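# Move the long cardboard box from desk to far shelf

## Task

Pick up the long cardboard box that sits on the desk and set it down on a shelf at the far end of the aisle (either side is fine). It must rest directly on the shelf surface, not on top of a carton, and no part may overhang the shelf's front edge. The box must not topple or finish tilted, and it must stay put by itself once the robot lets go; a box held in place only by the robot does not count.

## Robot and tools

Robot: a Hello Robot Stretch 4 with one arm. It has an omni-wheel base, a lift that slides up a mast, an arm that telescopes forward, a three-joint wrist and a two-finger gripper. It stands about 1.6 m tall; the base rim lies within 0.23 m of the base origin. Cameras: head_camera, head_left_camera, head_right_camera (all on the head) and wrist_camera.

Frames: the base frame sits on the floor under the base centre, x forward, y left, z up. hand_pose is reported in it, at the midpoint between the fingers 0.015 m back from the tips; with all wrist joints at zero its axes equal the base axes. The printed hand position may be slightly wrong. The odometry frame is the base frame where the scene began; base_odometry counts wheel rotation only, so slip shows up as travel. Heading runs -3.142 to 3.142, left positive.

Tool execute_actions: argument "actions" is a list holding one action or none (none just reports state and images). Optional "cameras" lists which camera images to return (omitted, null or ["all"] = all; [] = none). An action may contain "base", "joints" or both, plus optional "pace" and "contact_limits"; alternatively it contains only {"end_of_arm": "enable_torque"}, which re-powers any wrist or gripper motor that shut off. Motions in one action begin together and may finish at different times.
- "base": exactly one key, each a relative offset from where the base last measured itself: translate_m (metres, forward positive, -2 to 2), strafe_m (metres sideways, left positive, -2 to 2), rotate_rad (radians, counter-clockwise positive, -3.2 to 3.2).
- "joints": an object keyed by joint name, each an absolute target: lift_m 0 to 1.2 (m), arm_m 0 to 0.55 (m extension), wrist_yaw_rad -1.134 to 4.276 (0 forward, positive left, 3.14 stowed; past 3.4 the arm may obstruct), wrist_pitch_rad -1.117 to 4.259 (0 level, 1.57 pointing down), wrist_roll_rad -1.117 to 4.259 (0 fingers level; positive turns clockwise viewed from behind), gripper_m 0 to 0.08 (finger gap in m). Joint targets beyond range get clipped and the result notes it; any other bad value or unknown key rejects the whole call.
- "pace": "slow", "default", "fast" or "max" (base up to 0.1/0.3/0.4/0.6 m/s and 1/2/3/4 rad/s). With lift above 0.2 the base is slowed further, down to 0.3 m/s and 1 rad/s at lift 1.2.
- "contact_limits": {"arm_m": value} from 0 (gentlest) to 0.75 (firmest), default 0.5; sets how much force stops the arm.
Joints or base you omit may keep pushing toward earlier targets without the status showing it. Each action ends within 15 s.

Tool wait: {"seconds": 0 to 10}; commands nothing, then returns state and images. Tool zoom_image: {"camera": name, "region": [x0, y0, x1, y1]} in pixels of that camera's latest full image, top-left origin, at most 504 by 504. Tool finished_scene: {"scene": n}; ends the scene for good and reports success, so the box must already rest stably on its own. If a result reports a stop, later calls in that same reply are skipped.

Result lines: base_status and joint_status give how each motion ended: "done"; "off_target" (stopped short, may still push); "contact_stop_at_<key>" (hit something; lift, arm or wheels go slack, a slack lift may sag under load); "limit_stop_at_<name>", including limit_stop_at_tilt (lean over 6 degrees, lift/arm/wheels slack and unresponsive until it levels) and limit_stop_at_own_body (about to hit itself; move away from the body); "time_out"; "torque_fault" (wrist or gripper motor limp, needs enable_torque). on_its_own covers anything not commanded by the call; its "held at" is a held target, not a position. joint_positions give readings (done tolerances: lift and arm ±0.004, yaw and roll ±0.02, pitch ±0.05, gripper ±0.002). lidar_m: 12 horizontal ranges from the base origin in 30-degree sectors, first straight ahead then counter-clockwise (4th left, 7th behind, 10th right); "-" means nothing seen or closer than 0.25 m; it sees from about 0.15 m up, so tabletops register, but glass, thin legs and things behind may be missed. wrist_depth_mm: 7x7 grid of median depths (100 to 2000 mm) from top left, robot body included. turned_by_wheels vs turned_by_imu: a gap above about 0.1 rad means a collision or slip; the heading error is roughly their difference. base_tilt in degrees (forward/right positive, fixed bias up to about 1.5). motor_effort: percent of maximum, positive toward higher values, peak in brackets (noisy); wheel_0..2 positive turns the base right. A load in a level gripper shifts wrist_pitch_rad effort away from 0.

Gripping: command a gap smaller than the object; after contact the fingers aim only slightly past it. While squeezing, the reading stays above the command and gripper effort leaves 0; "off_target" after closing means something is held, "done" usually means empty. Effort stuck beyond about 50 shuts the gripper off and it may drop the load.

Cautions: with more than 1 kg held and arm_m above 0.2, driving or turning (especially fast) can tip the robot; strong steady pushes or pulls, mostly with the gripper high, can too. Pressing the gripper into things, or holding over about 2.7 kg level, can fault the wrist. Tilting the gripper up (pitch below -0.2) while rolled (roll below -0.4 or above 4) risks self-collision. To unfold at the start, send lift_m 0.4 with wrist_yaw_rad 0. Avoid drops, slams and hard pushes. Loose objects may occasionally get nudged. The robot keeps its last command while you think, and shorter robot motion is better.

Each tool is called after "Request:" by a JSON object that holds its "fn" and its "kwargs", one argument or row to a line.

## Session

Request:
{"fn": "execute_actions", "kwargs": {
  "actions": []
}}

Scene clock: 0.00 s.
base_odometry: x=+0.000 y=+0.000 heading=+0.000 (m, m, rad; odometry frame)
turned_by_wheels: +0.000 (rad since the last result)
turned_by_imu: +0.000 (rad since the last result)
base_tilt: forward=+0.2 right=-0.7 (deg)
lidar_m: 0.72 0.72 0.78 1.17 1.05 1.07 1.48 2.93 1.76 1.12 1.54 1.05
base_status: not commanded
joint_positions: lift_m=+0.263 arm_m=+0.001 wrist_yaw_rad=+3.129 wrist_pitch_rad=+0.022 wrist_roll_rad=-0.005 gripper_m=+0.040
joint_status: not commanded
motor_effort: lift_m=+21 arm_m=-2 wrist_yaw_rad=+0 wrist_pitch_rad=-6 wrist_roll_rad=+0 gripper_m=+3 wheel_0=+0 wheel_1=-1 wheel_2=+0 (%)
hand_pose: x=-0.0400 y=+0.0902 z=+0.4370 quat_wxyz=(+0.006, -0.011, -0.003, +1.000) (m; base frame)
wrist_depth_mm: - 141 - - - 1863 1576 / - 130 - - - 1863 1618 / - 119 160 - - 1366 1160 / - 132 197 - - 1863 1618 / 137 - - - - 1921 1618 / 1618 - 1983 1921 1863 1756 1576 / 1205 1255 119 1229 108 1182 1118
pictures: head_camera, head_left_camera, head_right_camera, wrist_camera
camera_calibration (this result's frames):
wrist_camera: T_world_to_cam=[[0.0175255, 0.999071, -0.0393806, -0.0736339], [-0.0159637, -0.0391021, -0.999108, 0.503799], [-0.999719, 0.0181385, 0.0152636, 0.099329], [0, 0, 0, 1]] pos_world=[0.108634, 0.0914634, 0.498933]
Images, in order (width x height): head_camera 420x560, head_left_camera 420x672, head_right_camera 420x672, wrist_camera 616x392.

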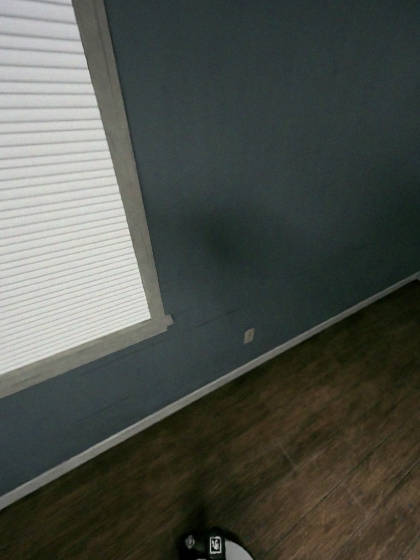

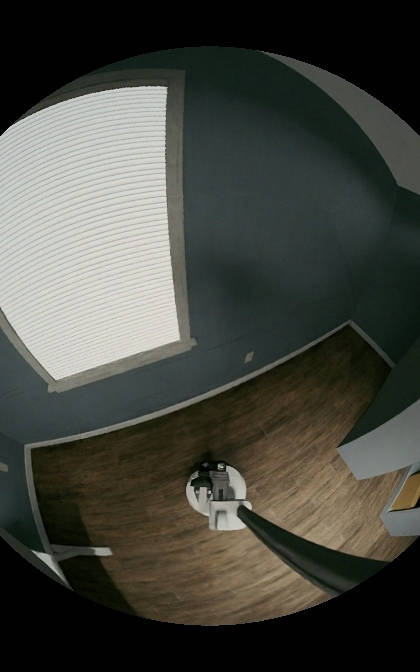

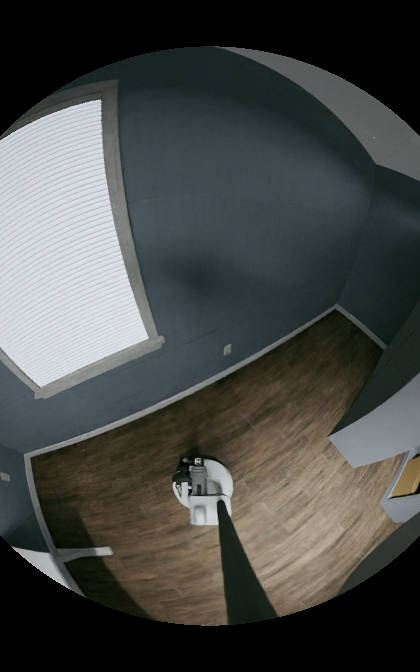

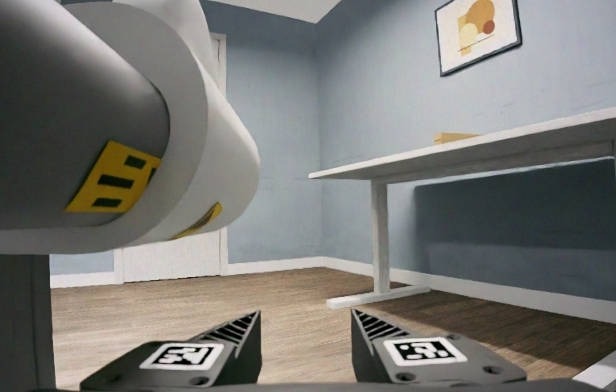

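Desk is behind-left.

Request:
{"fn": "execute_actions", "kwargs": {
  "actions": [
    {"base":{"rotate_rad":2.0},"joints":{"lift_m":1.0,"wrist_yaw_rad":0,"wrist_pitch_rad":1.57,"gripper_m":0.08}}
  ],
  "cameras": ["head_camera","head_left_camera"]
}}

Scene clock: 6.23 s.
base_odometry: x=+0.000 y=+0.000 heading=+2.000 (m, m, rad; odometry frame)
turned_by_wheels: +2.000 (rad since the last result)
turned_by_imu: +1.976 (rad since the last result)
base_tilt: forward=+0.2 right=-0.6 (deg)
lidar_m: 1.00 1.03 1.39 2.95 1.79 1.14 1.18 1.16 0.81 0.73 0.74 1.02
base_status: done
joint_positions: lift_m=+1.000 arm_m=+0.001 wrist_yaw_rad=+0.000 wrist_pitch_rad=+1.570 wrist_roll_rad=-0.005 gripper_m=+0.080
joint_status: all done
motor_effort: lift_m=+24(22) arm_m=-2(1) wrist_yaw_rad=-1(7) wrist_pitch_rad=+1(3) wrist_roll_rad=+0(0) gripper_m=+3(7) wheel_0=+1(7) wheel_1=+0(8) wheel_2=+2(8) (%)
hand_pose: x=+0.1716 y=-0.0874 z=+0.9653 quat_wxyz=(+0.707, -0.002, +0.707, +0.002) (m; base frame)
wrist_depth_mm: 1160 1160 1138 1138 1160 1138 931 / 1138 1160 1138 1138 1138 1118 946 / 1138 1138 1118 1138 1118 1138 960 / 1098 1118 1098 1118 1118 1118 976 / 1098 1098 1098 904 1118 1078 991 / 1078 1098 878 878 1078 1098 991 / - 106 866 878 621 - -
pictures: head_camera, head_left_camera
Images, in order (width x height): head_camera 420x560, head_left_camera 420x672.

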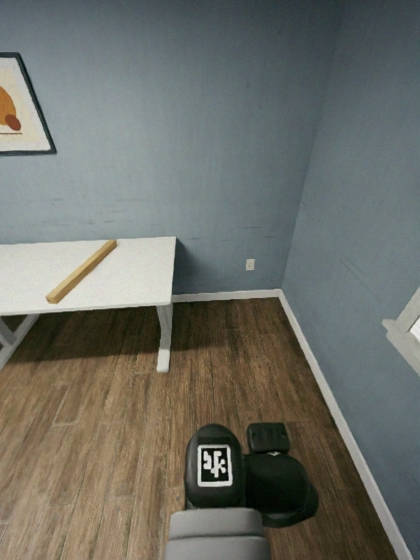

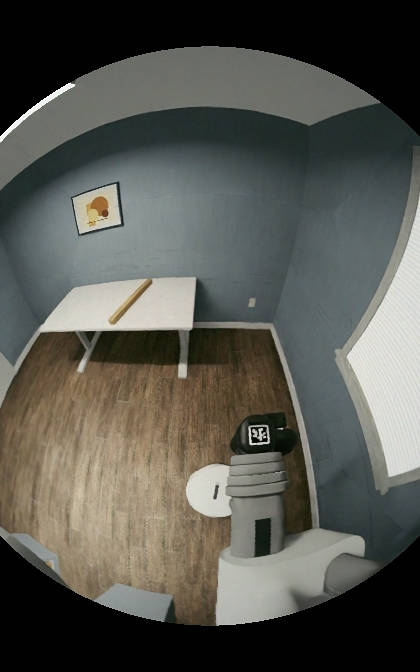

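Request:
{"fn": "execute_actions", "kwargs": {
  "actions": [
    {"base":{"strafe_m":0.8},"joints":{"wrist_yaw_rad":-0.25}}
  ],
  "cameras": []
}}

Request:
{"fn": "execute_actions", "kwargs": {
  "actions": [
    {"base":{"translate_m":0.5},"joints":{"arm_m":0.5}}
  ],
  "cameras": ["head_camera","head_right_camera","wrist_camera"]
}}

Scene clock: 17.07 s.
base_odometry: x=-0.727 y=-0.333 heading=+2.000 (m, m, rad; odometry frame)
turned_by_wheels: +0.000 (rad since the last result)
turned_by_imu: +0.000 (rad since the last result)
base_tilt: forward=+0.2 right=-0.7 (deg)
lidar_m: 0.95 0.99 2.21 2.15 2.24 1.28 1.10 1.15 1.66 1.51 1.58 1.02
base_status: done
joint_positions: lift_m=+1.000 arm_m=+0.001 wrist_yaw_rad=-0.250 wrist_pitch_rad=+1.570 wrist_roll_rad=-0.005 gripper_m=+0.080
joint_status: all done
motor_effort: lift_m=+23(24) arm_m=-2(1) wrist_yaw_rad=+0(5) wrist_pitch_rad=+0(1) wrist_roll_rad=-1(0) gripper_m=+3(2) wheel_0=+1(9) wheel_1=+0(10) wheel_2=+1(2) (%)
hand_pose: x=+0.1500 y=-0.0847 z=+0.9654 quat_wxyz=(+0.702, +0.086, +0.702, -0.086) (m; base frame)
wrist_depth_mm: 1160 1160 1160 1160 1160 1138 1160 / 1118 1138 1138 1182 1138 1138 1138 / 1138 1138 1118 1138 1138 1138 1138 / 1118 1118 1118 1118 1118 1118 1118 / 1098 1118 1098 891 1098 1098 1098 / 1098 1098 891 866 1078 1078 1118 / - 106 878 878 370 - -
pictures: none
No camera images: the call's "cameras" was empty. Leave "cameras" out to get every camera's image.

Scene clock: 20.23 s.
base_odometry: x=-0.936 y=+0.121 heading=+2.001 (m, m, rad; odometry frame)
turned_by_wheels: +0.000 (rad since the last result)
turned_by_imu: -0.001 (rad since the last result)
base_tilt: forward=+0.2 right=-0.7 (deg)
lidar_m: 0.45 0.48 0.65 2.13 2.24 1.75 1.60 1.67 1.60 1.51 0.72 0.49
base_status: done
joint_positions: lift_m=+1.000 arm_m=+0.499 wrist_yaw_rad=-0.250 wrist_pitch_rad=+1.570 wrist_roll_rad=-0.005 gripper_m=+0.080
joint_status: all done
motor_effort: lift_m=+23(23) arm_m=+5(7) wrist_yaw_rad=-1(0) wrist_pitch_rad=+0(1) wrist_roll_rad=+0(0) gripper_m=+3(3) wheel_0=+2(6) wheel_1=+1(6) wheel_2=+0(10) (%)
hand_pose: x=+0.6487 y=-0.0847 z=+0.9654 quat_wxyz=(+0.702, +0.086, +0.702, -0.086) (m; base frame)
wrist_depth_mm: 404 404 355 404 404 404 404 / 402 402 351 402 402 402 404 / 397 399 347 399 399 397 399 / 392 394 345 392 392 392 392 / 389 389 343 389 387 389 389 / 389 387 338 387 387 387 384 / - 106 330 379 271 - -
pictures: head_camera, head_right_camera, wrist_camera
camera_calibration (this result's frames):
wrist_camera: T_world_to_cam=[[-0.285168, -0.958471, 0.00358795, 0.0988419], [-0.957817, 0.28483, -0.0381848, 0.746581], [0.0355771, -0.0143257, -0.999264, 1.08807], [0, 0, 0, 1]] pos_world=[0.704565, -0.102324, 1.11542]
Images, in order (width x height): head_camera 420x560, head_right_camera 420x672, wrist_camera 616x392.

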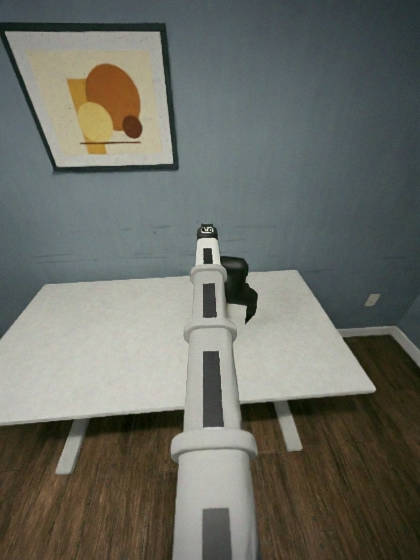

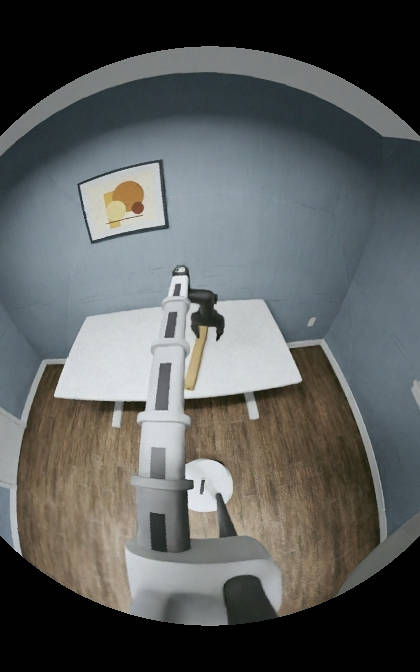

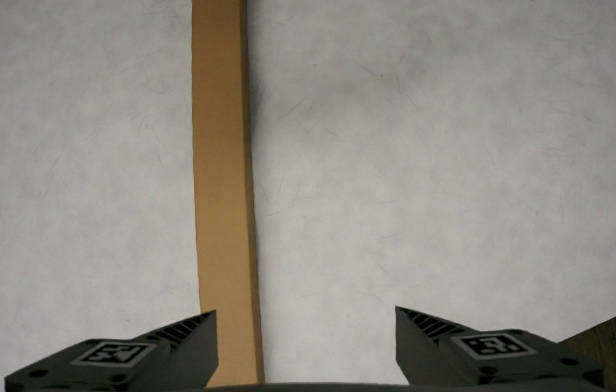

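Request:
{"fn": "execute_actions", "kwargs": {
  "actions": [
    {"base":{"translate_m":0.12},"joints":{"arm_m":0.55,"lift_m":0.86}}
  ],
  "cameras": []
}}

Request:
{"fn": "execute_actions", "kwargs": {
  "actions": [
    {"base":{"strafe_m":0.037}}
  ],
  "cameras": ["wrist_camera","head_right_camera"]
}}

Scene clock: 29.83 s.
base_odometry: x=-0.986 y=+0.230 heading=+2.001 (m, m, rad; odometry frame)
turned_by_wheels: +0.000 (rad since the last result)
turned_by_imu: -0.001 (rad since the last result)
base_tilt: forward=+0.2 right=-0.7 (deg)
lidar_m: 0.32 0.37 0.48 2.14 2.23 1.88 1.74 1.78 1.59 1.51 0.53 0.36
base_status: done
joint_positions: lift_m=+0.860 arm_m=+0.549 wrist_yaw_rad=-0.250 wrist_pitch_rad=+1.570 wrist_roll_rad=-0.005 gripper_m=+0.080
joint_status: all done
motor_effort: lift_m=+19(31) arm_m=+5(5) wrist_yaw_rad=+0(0) wrist_pitch_rad=+0(1) wrist_roll_rad=+1(0) gripper_m=+3(5) wheel_0=+0(4) wheel_1=+2(3) wheel_2=+0(9) (%)
hand_pose: x=+0.6986 y=-0.0847 z=+0.8258 quat_wxyz=(+0.702, +0.086, +0.702, -0.086) (m; base frame)
wrist_depth_mm: 262 262 210 262 260 262 260 / 259 258 208 258 258 258 258 / 256 256 206 257 256 256 257 / 254 254 204 255 253 253 253 / 251 251 202 252 251 251 251 / 250 250 200 248 248 249 248 / - 106 197 246 203 - -
pictures: none
No camera images: the call's "cameras" was empty. Leave "cameras" out to get every camera's image.

Scene clock: 30.83 s.
base_odometry: x=-1.019 y=+0.215 heading=+2.001 (m, m, rad; odometry frame)
turned_by_wheels: +0.000 (rad since the last result)
turned_by_imu: +0.000 (rad since the last result)
base_tilt: forward=+0.2 right=-0.7 (deg)
lidar_m: 0.34 0.37 0.46 2.09 2.20 1.87 1.73 1.80 1.64 1.54 0.51 0.36
base_status: done
joint_positions: lift_m=+0.860 arm_m=+0.549 wrist_yaw_rad=-0.250 wrist_pitch_rad=+1.570 wrist_roll_rad=-0.005 gripper_m=+0.080
joint_status: not commanded
motor_effort: lift_m=+18(18) arm_m=+4(5) wrist_yaw_rad=-1(0) wrist_pitch_rad=-1(0) wrist_roll_rad=-1(0) gripper_m=+4(3) wheel_0=+1(7) wheel_1=-1(9) wheel_2=-1(1) (%)
hand_pose: x=+0.6986 y=-0.0847 z=+0.8258 quat_wxyz=(+0.702, +0.086, +0.702, -0.086) (m; base frame)
wrist_depth_mm: 262 262 263 210 262 262 262 / 259 260 259 209 258 258 258 / 257 256 255 206 257 256 256 / 254 254 254 204 254 254 253 / 251 253 252 202 251 252 251 / 249 249 249 200 248 249 249 / - 106 198 198 203 - -
pictures: head_right_camera, wrist_camera
camera_calibration (this result's frames):
wrist_camera: T_world_to_cam=[[-0.285341, -0.958419, 0.00359703, 0.113715], [-0.957774, 0.285007, -0.0379545, 0.788862], [0.0353512, -0.0142751, -0.999273, 0.94691], [0, 0, 0, 1]] pos_world=[0.754525, -0.102327, 0.975754]
Images, in order (width x height): head_right_camera 420x672, wrist_camera 616x392.

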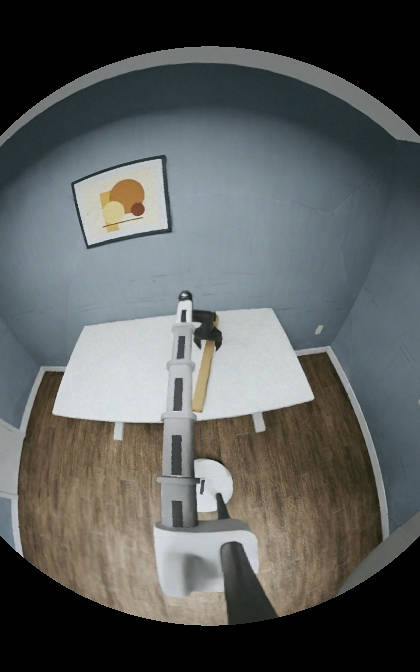

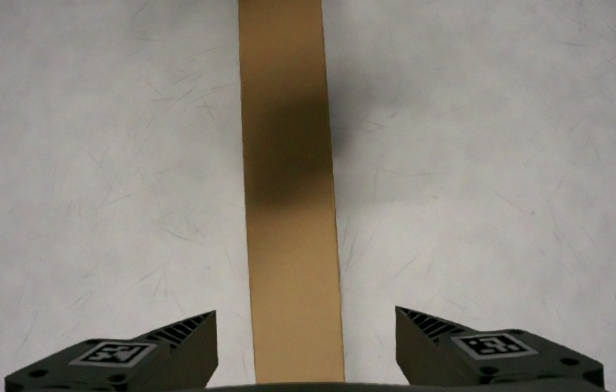

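Slightly left; nudge.

Request:
{"fn": "execute_actions", "kwargs": {
  "actions": [
    {"base":{"strafe_m":0.01},"joints":{"lift_m":0.785}}
  ],
  "cameras": []
}}

Request:
{"fn": "execute_actions", "kwargs": {
  "actions": [
    {"joints":{"gripper_m":0.03}}
  ],
  "cameras": []
}}

Request:
{"fn": "execute_actions", "kwargs": {
  "actions": [
    {"joints":{"lift_m":0.95,"arm_m":0.2,"wrist_yaw_rad":0}}
  ],
  "cameras": []
}}

Request:
{"fn": "execute_actions", "kwargs": {
  "actions": [
    {"base":{"translate_m":-0.6}}
  ],
  "cameras": []
}}

Request:
{"fn": "execute_actions", "kwargs": {
  "actions": [
    {"base":{"rotate_rad":3.0},"pace":"slow"}
  ],
  "cameras": ["head_camera","head_left_camera","wrist_camera"]
}}

Scene clock: 38.67 s.
base_odometry: x=-1.028 y=+0.211 heading=+2.001 (m, m, rad; odometry frame)
turned_by_wheels: +0.000 (rad since the last result)
turned_by_imu: -0.001 (rad since the last result)
base_tilt: forward=+0.2 right=-0.7 (deg)
lidar_m: 0.34 0.35 0.47 2.09 2.18 1.85 1.73 1.79 1.65 1.54 0.51 0.36
base_status: done
joint_positions: lift_m=+0.785 arm_m=+0.549 wrist_yaw_rad=-0.250 wrist_pitch_rad=+1.570 wrist_roll_rad=-0.005 gripper_m=+0.080
joint_status: all done
motor_effort: lift_m=+18(22) arm_m=+4(4) wrist_yaw_rad=+1(0) wrist_pitch_rad=-1(0) wrist_roll_rad=+0(0) gripper_m=+5(5) wheel_0=-2(6) wheel_1=+2(0) wheel_2=+0(1) (%)
hand_pose: x=+0.6986 y=-0.0847 z=+0.7508 quat_wxyz=(+0.702, +0.086, +0.702, -0.086) (m; base frame)
wrist_depth_mm: 185 185 183 132 184 183 - / 183 182 182 131 182 182 182 / 181 180 180 130 180 180 180 / 179 179 178 129 178 179 178 / 177 177 177 127 177 177 177 / 175 175 175 126 140 175 175 / - 106 136 124 124 - -
pictures: none
No camera images: the call's "cameras" was empty. Leave "cameras" out to get every camera's image.

Scene clock: 39.73 s.
base_odometry: x=-1.028 y=+0.211 heading=+2.001 (m, m, rad; odometry frame)
turned_by_wheels: +0.000 (rad since the last result)
turned_by_imu: +0.000 (rad since the last result)
base_tilt: forward=+0.2 right=-0.6 (deg)
lidar_m: 0.33 0.35 0.46 2.10 2.19 1.86 1.74 1.78 1.64 1.55 0.52 0.33
base_status: not commanded
joint_positions: lift_m=+0.785 arm_m=+0.549 wrist_yaw_rad=-0.250 wrist_pitch_rad=+1.570 wrist_roll_rad=-0.005 gripper_m=+0.049
joint_status: gripper_m off_target (ended at +0.049, target +0.030)
on_its_own: gripper_m is held at +0.044, not at your +0.030, by its contact guard: the fingers met something
motor_effort: lift_m=+19(19) arm_m=+5(4) wrist_yaw_rad=+1(0) wrist_pitch_rad=-1(1) wrist_roll_rad=-1(0) gripper_m=-36(35) wheel_0=-2(1) wheel_1=+1(2) wheel_2=+0(0) (%)
hand_pose: x=+0.6986 y=-0.0847 z=+0.7508 quat_wxyz=(+0.702, +0.086, +0.702, -0.086) (m; base frame)
wrist_depth_mm: 185 184 183 132 183 183 - / 182 182 181 131 182 182 182 / 180 180 180 129 180 180 180 / 179 179 178 128 179 179 178 / 177 177 177 127 177 177 177 / 175 175 139 126 174 175 175 / 174 174 124 125 120 - -
pictures: none
No camera images: the call's "cameras" was empty. Leave "cameras" out to get every camera's image.

Scene clock: 41.90 s.
base_odometry: x=-1.028 y=+0.211 heading=+2.001 (m, m, rad; odometry frame)
turned_by_wheels: +0.000 (rad since the last result)
turned_by_imu: -0.001 (rad since the last result)
base_tilt: forward=+0.2 right=-0.7 (deg)
lidar_m: 0.29 0.36 0.47 2.09 2.18 1.85 1.71 1.77 1.66 1.54 0.53 0.25
base_status: not commanded
joint_positions: lift_m=+0.950 arm_m=+0.201 wrist_yaw_rad=+0.000 wrist_pitch_rad=+1.570 wrist_roll_rad=-0.005 gripper_m=+0.049
joint_status: all done
on_its_own: gripper_m is held at +0.044, not at your +0.030, by its contact guard: the fingers met something
motor_effort: lift_m=+24(27) arm_m=-5(6) wrist_yaw_rad=-1(7) wrist_pitch_rad=+0(1) wrist_roll_rad=+0(0) gripper_m=-36(36) wheel_0=-2(2) wheel_1=+1(1) wheel_2=+0(0) (%)
hand_pose: x=+0.3718 y=-0.0874 z=+0.9153 quat_wxyz=(+0.707, -0.002, +0.707, +0.002) (m; base frame)
wrist_depth_mm: 355 357 355 132 353 353 353 / 353 353 349 131 351 351 351 / 349 349 347 130 347 345 347 / 345 345 343 129 343 343 343 / 342 342 340 127 338 340 340 / 1042 1042 139 126 340 1042 1042 / 1025 1042 124 125 120 - 1025
pictures: none
No camera images: the call's "cameras" was empty. Leave "cameras" out to get every camera's image.

Scene clock: 45.40 s.
base_odometry: x=-0.778 y=-0.335 heading=+2.000 (m, m, rad; odometry frame)
turned_by_wheels: +0.000 (rad since the last result)
turned_by_imu: -0.001 (rad since the last result)
base_tilt: forward=+0.2 right=-0.7 (deg)
lidar_m: 0.29 0.96 2.17 2.09 2.18 1.27 1.12 1.17 1.70 1.56 1.63 0.25
base_status: done
joint_positions: lift_m=+0.950 arm_m=+0.201 wrist_yaw_rad=+0.000 wrist_pitch_rad=+1.570 wrist_roll_rad=-0.005 gripper_m=+0.049
joint_status: not commanded
on_its_own: gripper_m is held at +0.044, not at your +0.030, by its contact guard: the fingers met something
motor_effort: lift_m=+24(24) arm_m=-4(5) wrist_yaw_rad=+1(0) wrist_pitch_rad=+0(1) wrist_roll_rad=-1(1) gripper_m=-38(34) wheel_0=-1(7) wheel_1=+0(7) wheel_2=-3(10) (%)
hand_pose: x=+0.3718 y=-0.0874 z=+0.9153 quat_wxyz=(+0.707, -0.002, +0.707, +0.002) (m; base frame)
wrist_depth_mm: 1078 1078 1098 132 1098 1098 1098 / 1078 1098 1098 131 1098 1078 1098 / 1078 1078 1078 129 1060 1078 1060 / 1060 1078 1060 128 1060 1042 1060 / 1060 1060 1042 127 1060 1060 1060 / 1060 1042 139 126 1042 1042 1042 / 1025 1025 125 125 121 - 1008
pictures: none
No camera images: the call's "cameras" was empty. Leave "cameras" out to get every camera's image.

Scene clock: 49.67 s.
base_odometry: x=-0.778 y=-0.335 heading=-1.283 (m, m, rad; odometry frame)
turned_by_wheels: +3.000 (rad since the last result)
turned_by_imu: +2.965 (rad since the last result)
base_tilt: forward=+0.2 right=-0.7 (deg)
lidar_m: 0.28 1.14 1.78 1.59 1.61 1.09 0.93 0.94 1.16 2.07 2.12 0.25
base_status: done
joint_positions: lift_m=+0.950 arm_m=+0.201 wrist_yaw_rad=+0.000 wrist_pitch_rad=+1.570 wrist_roll_rad=-0.005 gripper_m=+0.049
joint_status: not commanded
on_its_own: gripper_m is held at +0.044, not at your +0.030, by its contact guard: the fingers met something
motor_effort: lift_m=+24(24) arm_m=-5(5) wrist_yaw_rad=-1(0) wrist_pitch_rad=+1(0) wrist_roll_rad=+0(0) gripper_m=-36(37) wheel_0=-3(6) wheel_1=-1(5) wheel_2=-2(4) (%)
hand_pose: x=+0.3719 y=-0.0874 z=+0.9153 quat_wxyz=(+0.707, -0.002, +0.707, +0.002) (m; base frame)
wrist_depth_mm: 1098 1098 1078 132 1098 1098 1078 / 1078 1078 1098 131 1078 1098 1098 / 1078 1060 1060 130 1078 1098 1060 / 1078 1060 1060 129 1060 1078 1078 / 1060 1042 1042 127 1060 1060 1060 / 1042 1042 139 126 1060 1025 1042 / 1042 1042 124 125 120 - 1008
pictures: head_camera, head_left_camera, wrist_camera
camera_calibration (this result's frames):
wrist_camera: T_world_to_cam=[[-0.0395859, -0.99921, 0.00359298, -0.0773608], [-0.998498, 0.0394209, -0.0380553, 0.473873], [0.0378836, -0.00509404, -0.999269, 1.04778], [0, 0, 0, 1]] pos_world=[0.430405, -0.0906427, 1.06533]
Images, in order (width x height): head_camera 420x560, head_left_camera 420x672, wrist_camera 616x392.

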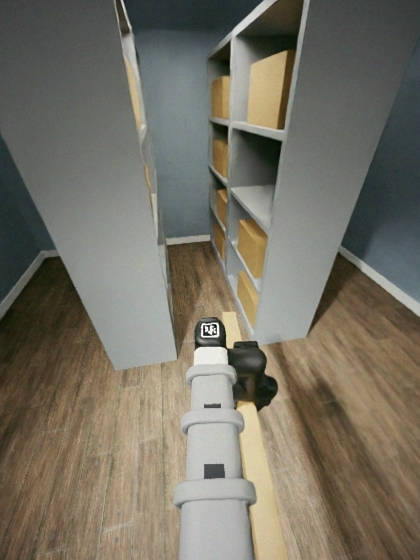

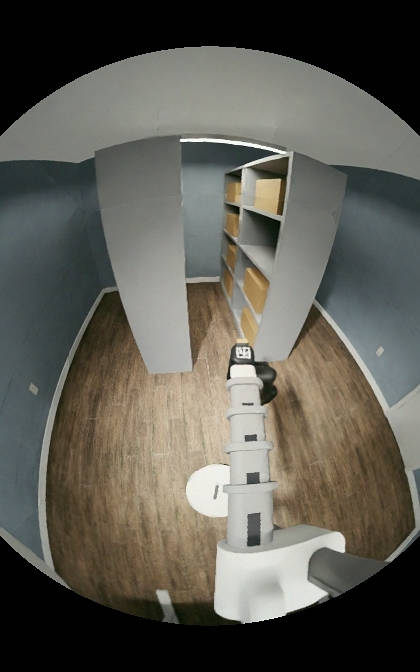

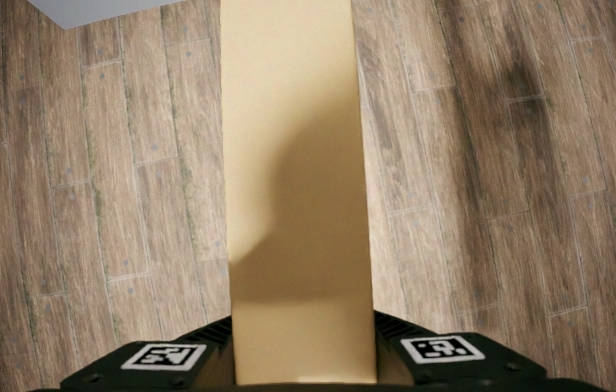

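Request:
{"fn": "execute_actions", "kwargs": {
  "actions": [
    {"base":{"rotate_rad":0.18}}
  ],
  "cameras": []
}}

Request:
{"fn": "execute_actions", "kwargs": {
  "actions": [
    {"base":{"translate_m":0.3}}
  ],
  "cameras": ["head_camera","wrist_camera"]
}}

Scene clock: 55.73 s.
base_odometry: x=-0.778 y=-0.335 heading=-1.103 (m, m, rad; odometry frame)
turned_by_wheels: +0.180 (rad since the last result)
turned_by_imu: +0.177 (rad since the last result)
base_tilt: forward=+0.2 right=-0.6 (deg)
lidar_m: 0.30 1.17 1.68 1.59 1.66 0.98 0.94 0.97 2.16 2.07 2.20 0.25
base_status: done
joint_positions: lift_m=+0.950 arm_m=+0.201 wrist_yaw_rad=+0.000 wrist_pitch_rad=+1.570 wrist_roll_rad=-0.005 gripper_m=+0.049
joint_status: not commanded
on_its_own: gripper_m is held at +0.044, not at your +0.030, by its contact guard: the fingers met something
motor_effort: lift_m=+24(24) arm_m=-5(5) wrist_yaw_rad=+0(0) wrist_pitch_rad=+0(1) wrist_roll_rad=-1(1) gripper_m=-36(37) wheel_0=+0(5) wheel_1=-3(6) wheel_2=+2(7) (%)
hand_pose: x=+0.3719 y=-0.0874 z=+0.9153 quat_wxyz=(+0.707, -0.002, +0.707, +0.002) (m; base frame)
wrist_depth_mm: 1078 1078 1098 132 1098 1118 1098 / 1078 1078 1078 131 1098 1078 1098 / 1078 1078 1078 130 1078 1078 1078 / 1078 1060 1060 129 1078 1060 1060 / 1060 1060 1042 127 1060 1042 1042 / 1042 1042 139 126 1042 1042 1042 / 1025 1025 124 125 120 - 1025
pictures: none
No camera images: the call's "cameras" was empty. Leave "cameras" out to get every camera's image.

Scene clock: 58.20 s.
base_odometry: x=-0.643 y=-0.603 heading=-1.103 (m, m, rad; odometry frame)
turned_by_wheels: +0.000 (rad since the last result)
turned_by_imu: +0.000 (rad since the last result)
base_tilt: forward=+0.2 right=-0.7 (deg)
lidar_m: 0.31 0.85 1.66 1.59 1.66 1.32 1.24 1.28 2.16 2.08 1.17 0.25
base_status: done
joint_positions: lift_m=+0.950 arm_m=+0.201 wrist_yaw_rad=+0.000 wrist_pitch_rad=+1.570 wrist_roll_rad=-0.005 gripper_m=+0.049
joint_status: not commanded
on_its_own: gripper_m is held at +0.044, not at your +0.030, by its contact guard: the fingers met something
motor_effort: lift_m=+24(24) arm_m=-4(5) wrist_yaw_rad=+0(1) wrist_pitch_rad=-1(0) wrist_roll_rad=+0(0) gripper_m=-36(37) wheel_0=-1(5) wheel_1=+2(4) wheel_2=+1(10) (%)
hand_pose: x=+0.3718 y=-0.0874 z=+0.9153 quat_wxyz=(+0.707, -0.002, +0.707, +0.002) (m; base frame)
wrist_depth_mm: 842 820 750 132 1098 991 820 / 1098 1098 976 131 1078 1060 1060 / 1098 1078 1060 130 1060 1060 1060 / 1060 1060 1060 128 1060 1060 1060 / 1042 1042 1042 127 1042 1060 1060 / 1042 1042 139 126 1042 1060 1042 / 1025 1042 124 125 120 - 1025
pictures: head_camera, wrist_camera
camera_calibration (this result's frames):
wrist_camera: T_world_to_cam=[[-0.0395843, -0.99921, 0.0035955, -0.0773656], [-0.9985, 0.0394194, -0.0379915, 0.473768], [0.0378198, -0.00509398, -0.999272, 1.04781], [0, 0, 0, 1]] pos_world=[0.430367, -0.0906426, 1.06533]
Images, in order (width x height): head_camera 420x560, wrist_camera 616x392.

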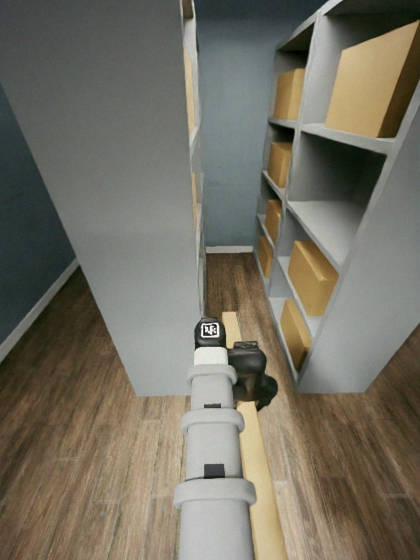

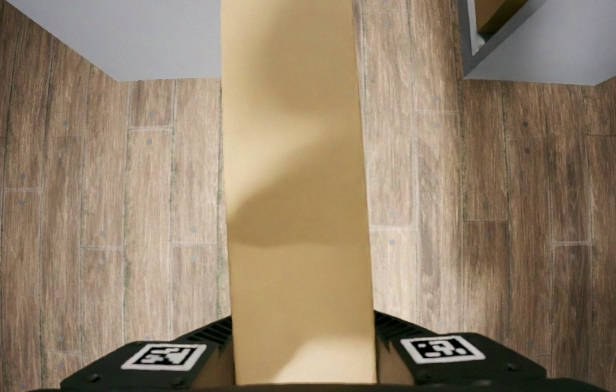

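Request:
{"fn": "execute_actions", "kwargs": {
  "actions": [
    {"base":{"strafe_m":-0.24}}
  ],
  "cameras": ["head_camera","wrist_camera"]
}}

Scene clock: 63.37 s.
base_odometry: x=-0.857 y=-0.711 heading=-1.103 (m, m, rad; odometry frame)
turned_by_wheels: +0.000 (rad since the last result)
turned_by_imu: -0.002 (rad since the last result)
base_tilt: forward=+0.3 right=-0.7 (deg)
lidar_m: 0.30 0.88 1.91 1.84 1.92 1.30 1.24 1.28 1.92 1.84 1.94 0.25
base_status: done
joint_positions: lift_m=+0.950 arm_m=+0.201 wrist_yaw_rad=+0.000 wrist_pitch_rad=+1.570 wrist_roll_rad=-0.005 gripper_m=+0.049
joint_status: not commanded
on_its_own: gripper_m is held at +0.044, not at your +0.030, by its contact guard: the fingers met something
motor_effort: lift_m=+23(24) arm_m=-5(5) wrist_yaw_rad=+0(0) wrist_pitch_rad=+2(1) wrist_roll_rad=+0(0) gripper_m=-35(37) wheel_0=-2(7) wheel_1=+0(11) wheel_2=+0(1) (%)
hand_pose: x=+0.3718 y=-0.0874 z=+0.9153 quat_wxyz=(+0.707, -0.002, +0.707, +0.002) (m; base frame)
wrist_depth_mm: 798 866 1078 132 1025 820 809 / 1078 1060 1078 131 1098 1078 1078 / 1078 1078 1078 130 1078 1060 1078 / 1078 1078 1060 129 1060 1060 1060 / 1042 1060 1060 127 1042 1060 1042 / 1025 1042 139 126 1042 1042 1025 / 1025 1042 124 125 121 - 1025
pictures: head_camera, wrist_camera
camera_calibration (this result's frames):
wrist_camera: T_world_to_cam=[[-0.0395858, -0.99921, 0.00359596, -0.0773656], [-0.998501, 0.039421, -0.03798, 0.473755], [0.0378082, -0.00509404, -0.999272, 1.04782], [0, 0, 0, 1]] pos_world=[0.430366, -0.0906427, 1.06533]
Images, in order (width x height): head_camera 420x560, wrist_camera 616x392.

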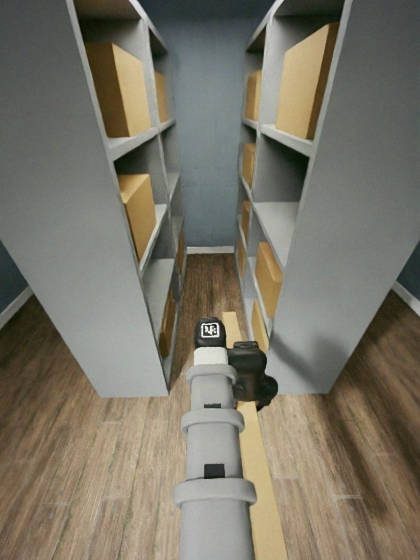

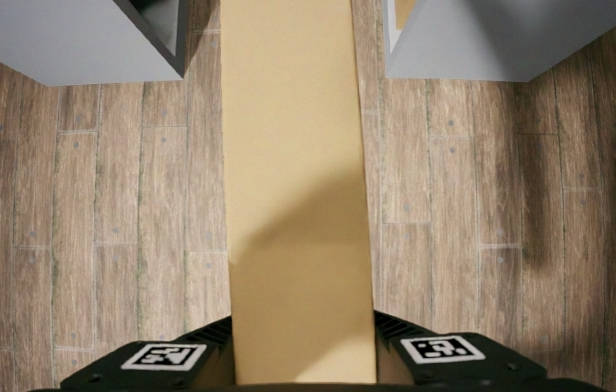

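Request:
{"fn": "execute_actions", "kwargs": {
  "actions": [
    {"base":{"strafe_m":-0.025}}
  ],
  "cameras": []
}}

Request:
{"fn": "execute_actions", "kwargs": {
  "actions": [
    {"base":{"translate_m":1.25},"joints":{"lift_m":1.08}}
  ],
  "cameras": ["head_camera","head_left_camera","head_right_camera","wrist_camera"]
}}

Scene clock: 69.20 s.
base_odometry: x=-0.880 y=-0.722 heading=-1.103 (m, m, rad; odometry frame)
turned_by_wheels: +0.000 (rad since the last result)
turned_by_imu: -0.001 (rad since the last result)
base_tilt: forward=+0.3 right=-0.7 (deg)
lidar_m: 0.29 0.88 1.95 1.86 1.97 1.31 1.23 1.28 1.90 1.83 1.92 0.25
base_status: done
joint_positions: lift_m=+0.950 arm_m=+0.201 wrist_yaw_rad=+0.000 wrist_pitch_rad=+1.570 wrist_roll_rad=-0.005 gripper_m=+0.049
joint_status: not commanded
on_its_own: gripper_m is held at +0.044, not at your +0.030, by its contact guard: the fingers met something
motor_effort: lift_m=+24(24) arm_m=-4(4) wrist_yaw_rad=+0(1) wrist_pitch_rad=+2(0) wrist_roll_rad=+0(0) gripper_m=-37(35) wheel_0=+0(5) wheel_1=+0(8) wheel_2=+0(2) (%)
hand_pose: x=+0.3718 y=-0.0874 z=+0.9153 quat_wxyz=(+0.707, -0.002, +0.707, +0.002) (m; base frame)
wrist_depth_mm: 788 878 1078 132 917 820 809 / 1060 1098 1078 131 1078 1078 1078 / 1060 1078 1060 130 1098 1060 1078 / 1078 1060 1078 128 1060 1060 1060 / 1042 1042 1060 127 1042 1042 1042 / 1042 1060 139 126 1042 1060 1025 / 1025 1042 124 124 121 - 1042
pictures: none
No camera images: the call's "cameras" was empty. Leave "cameras" out to get every camera's image.

Scene clock: 74.87 s.
base_odometry: x=-0.316 y=-1.838 heading=-1.103 (m, m, rad; odometry frame)
turned_by_wheels: +0.000 (rad since the last result)
turned_by_imu: -0.002 (rad since the last result)
base_tilt: forward=+0.3 right=-0.7 (deg)
lidar_m: 0.26 0.41 0.31 0.28 0.30 0.42 3.35 0.41 0.27 0.27 0.28 0.25
base_status: done
joint_positions: lift_m=+1.080 arm_m=+0.201 wrist_yaw_rad=+0.000 wrist_pitch_rad=+1.570 wrist_roll_rad=-0.005 gripper_m=+0.049
joint_status: all done
on_its_own: gripper_m is held at +0.044, not at your +0.030, by its contact guard: the fingers met something
motor_effort: lift_m=+24(27) arm_m=-5(5) wrist_yaw_rad=-1(1) wrist_pitch_rad=-1(4) wrist_roll_rad=-1(1) gripper_m=-39(37) wheel_0=+1(6) wheel_1=+0(4) wheel_2=+2(9) (%)
hand_pose: x=+0.3718 y=-0.0874 z=+1.0453 quat_wxyz=(+0.707, -0.002, +0.707, +0.002) (m; base frame)
wrist_depth_mm: 691 891 1160 132 976 477 415 / 676 1098 1160 131 1025 530 317 / 564 1118 1118 130 1138 484 320 / 661 866 1138 128 917 654 661 / 647 1118 1138 127 1118 654 647 / 647 842 139 126 640 647 647 / 640 640 124 124 120 - 480
pictures: head_camera, head_left_camera, head_right_camera, wrist_camera
camera_calibration (this result's frames):
wrist_camera: T_world_to_cam=[[-0.0395782, -0.99921, 0.00359525, -0.0778351], [-0.9985, 0.0394134, -0.0379978, 0.478711], [0.0378261, -0.00509375, -0.999271, 1.17771], [0, 0, 0, 1]] pos_world=[0.430364, -0.0906423, 1.19532]
Images, in order (width x height): head_camera 420x560, head_left_camera 420x672, head_right_camera 420x672, wrist_camera 616x392.

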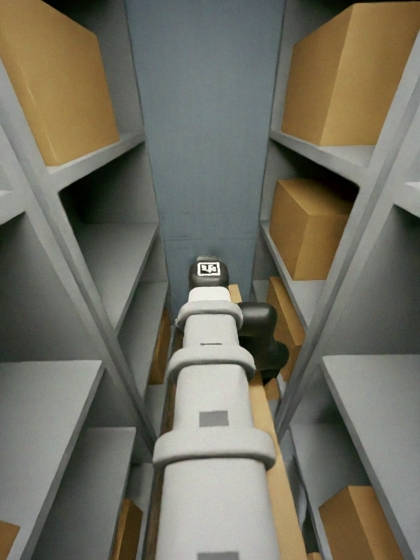

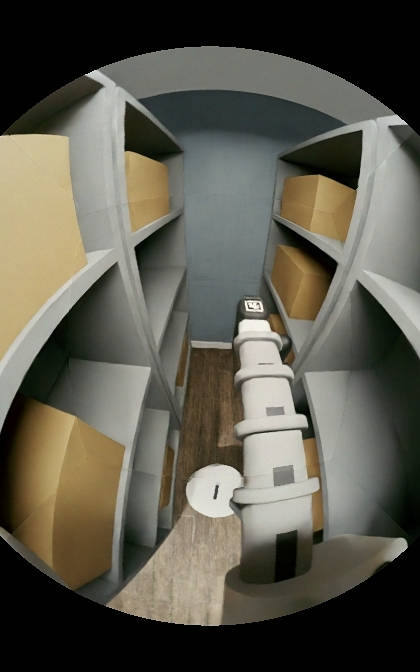

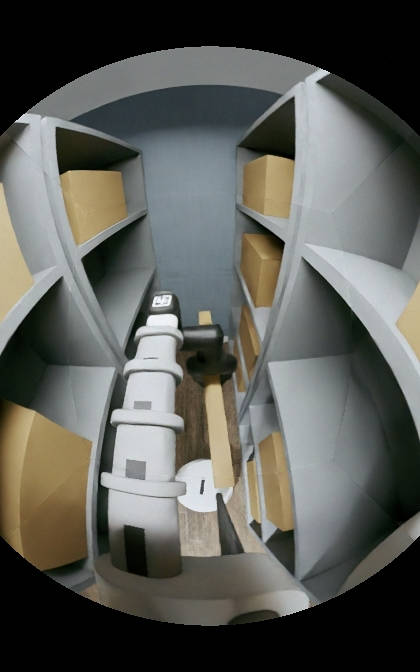

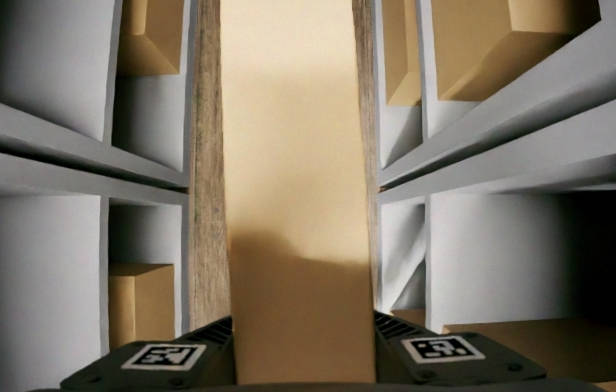

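Request:
{"fn": "execute_actions", "kwargs": {
  "actions": [
    {"base":{"translate_m":0.45},"joints":{"arm_m":0.23}}
  ],
  "cameras": []
}}

Request:
{"fn": "execute_actions", "kwargs": {
  "actions": [
    {"base":{"rotate_rad":1.1},"joints":{"wrist_yaw_rad":-1.1},"pace":"slow"}
  ]
}}

Scene clock: 106.73 s.
base_odometry: x=-0.113 y=-2.239 heading=-1.103 (m, m, rad; odometry frame)
turned_by_wheels: +0.000 (rad since the last result)
turned_by_imu: -0.002 (rad since the last result)
base_tilt: forward=+0.2 right=-0.6 (deg)
lidar_m: 0.28 0.42 0.28 0.28 0.32 0.45 - 0.42 0.30 0.27 0.28 0.25
base_status: done
joint_positions: lift_m=+1.080 arm_m=+0.229 wrist_yaw_rad=+0.000 wrist_pitch_rad=+1.570 wrist_roll_rad=-0.005 gripper_m=+0.049
joint_status: all done
on_its_own: gripper_m is held at +0.044, not at your +0.030, by its contact guard: the fingers met something
motor_effort: lift_m=+24(24) arm_m=+4(7) wrist_yaw_rad=-1(0) wrist_pitch_rad=+0(1) wrist_roll_rad=+0(0) gripper_m=-35(34) wheel_0=+0(6) wheel_1=+1(4) wheel_2=+0(10) (%)
hand_pose: x=+0.4002 y=-0.0874 z=+1.0453 quat_wxyz=(+0.707, -0.002, +0.707, +0.002) (m; base frame)
wrist_depth_mm: 683 866 960 132 991 683 683 / 676 866 1138 131 1160 676 399 / 668 854 1118 130 917 504 392 / 654 854 1118 129 917 496 392 / 654 1098 1118 127 904 500 384 / 654 1098 139 126 647 496 382 / 647 647 124 125 120 - -
pictures: none
No camera images: the call's "cameras" was empty. Leave "cameras" out to get every camera's image.

Scene clock: 109.13 s.
base_odometry: x=-0.113 y=-2.240 heading=-0.005 (m, m, rad; odometry frame)
turned_by_wheels: +1.098 (rad since the last result)
turned_by_imu: +1.084 (rad since the last result)
base_tilt: forward=+0.2 right=-0.6 (deg)
lidar_m: 0.25 0.25 0.25 0.46 2.97 0.42 0.32 0.27 0.30 0.45 0.92 0.34
base_status: done
joint_positions: lift_m=+1.080 arm_m=+0.229 wrist_yaw_rad=-1.100 wrist_pitch_rad=+1.570 wrist_roll_rad=-0.006 gripper_m=+0.049
joint_status: all done
on_its_own: gripper_m is held at +0.044, not at your +0.030, by its contact guard: the fingers met something
motor_effort: lift_m=+24(24) arm_m=+4(4) wrist_yaw_rad=+1(19) wrist_pitch_rad=-1(12) wrist_roll_rad=+2(13) gripper_m=-35(35) wheel_0=-16(16) wheel_1=-3(5) wheel_2=-10(9) (%)
hand_pose: x=+0.3223 y=-0.0398 z=+1.0453 quat_wxyz=(+0.604, +0.368, +0.604, -0.368) (m; base frame)
wrist_depth_mm: 211 210 209 132 1229 1160 866 / 208 208 207 131 1205 1160 866 / 206 206 206 130 1205 1160 842 / 204 204 204 128 1182 1160 1118 / 202 202 200 127 976 1118 1098 / 200 200 139 126 960 960 778 / 198 198 124 125 120 - 1078
pictures: head_camera, head_left_camera, head_right_camera, wrist_camera
camera_calibration (this result's frames):
wrist_camera: T_world_to_cam=[[-0.908197, -0.418528, 0.00359789, 0.270847], [-0.418354, 0.907492, -0.0379375, 0.274848], [0.0126129, -0.0359599, -0.999274, 1.18673], [0, 0, 0, 1]] pos_world=[0.345998, -0.0933903, 1.19532]
Images, in order (width x height): head_camera 420x560, head_left_camera 420x672, head_right_camera 420x672, wrist_camera 616x392.

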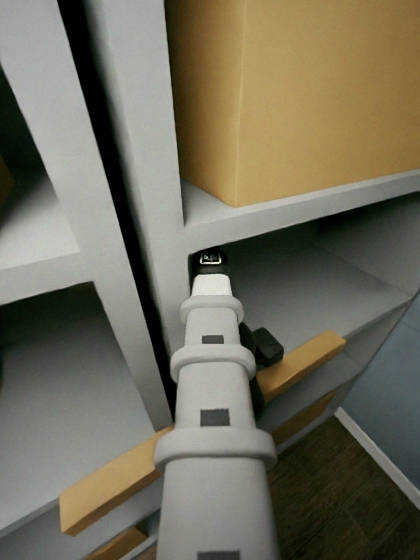

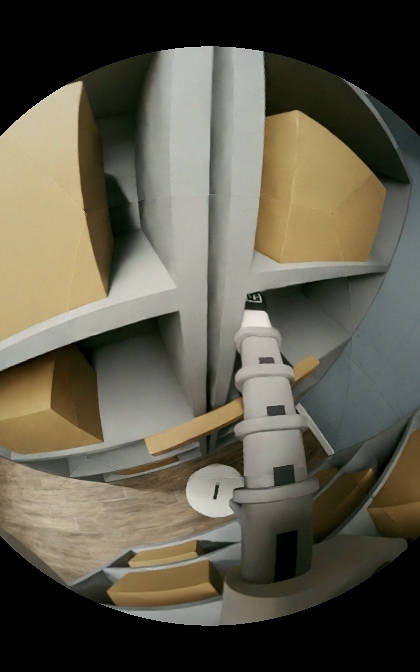

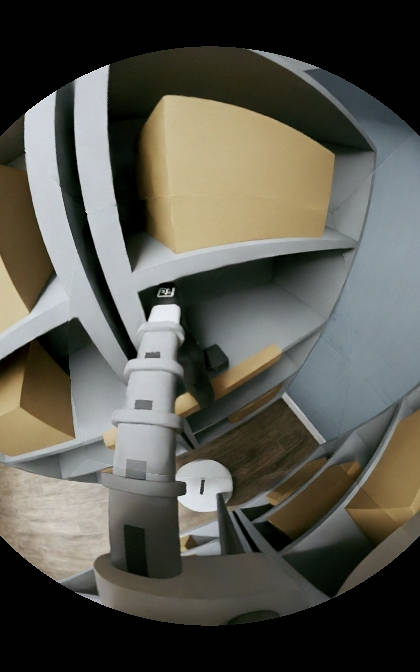

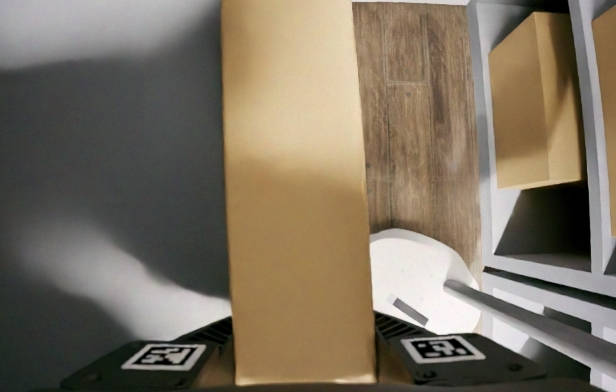

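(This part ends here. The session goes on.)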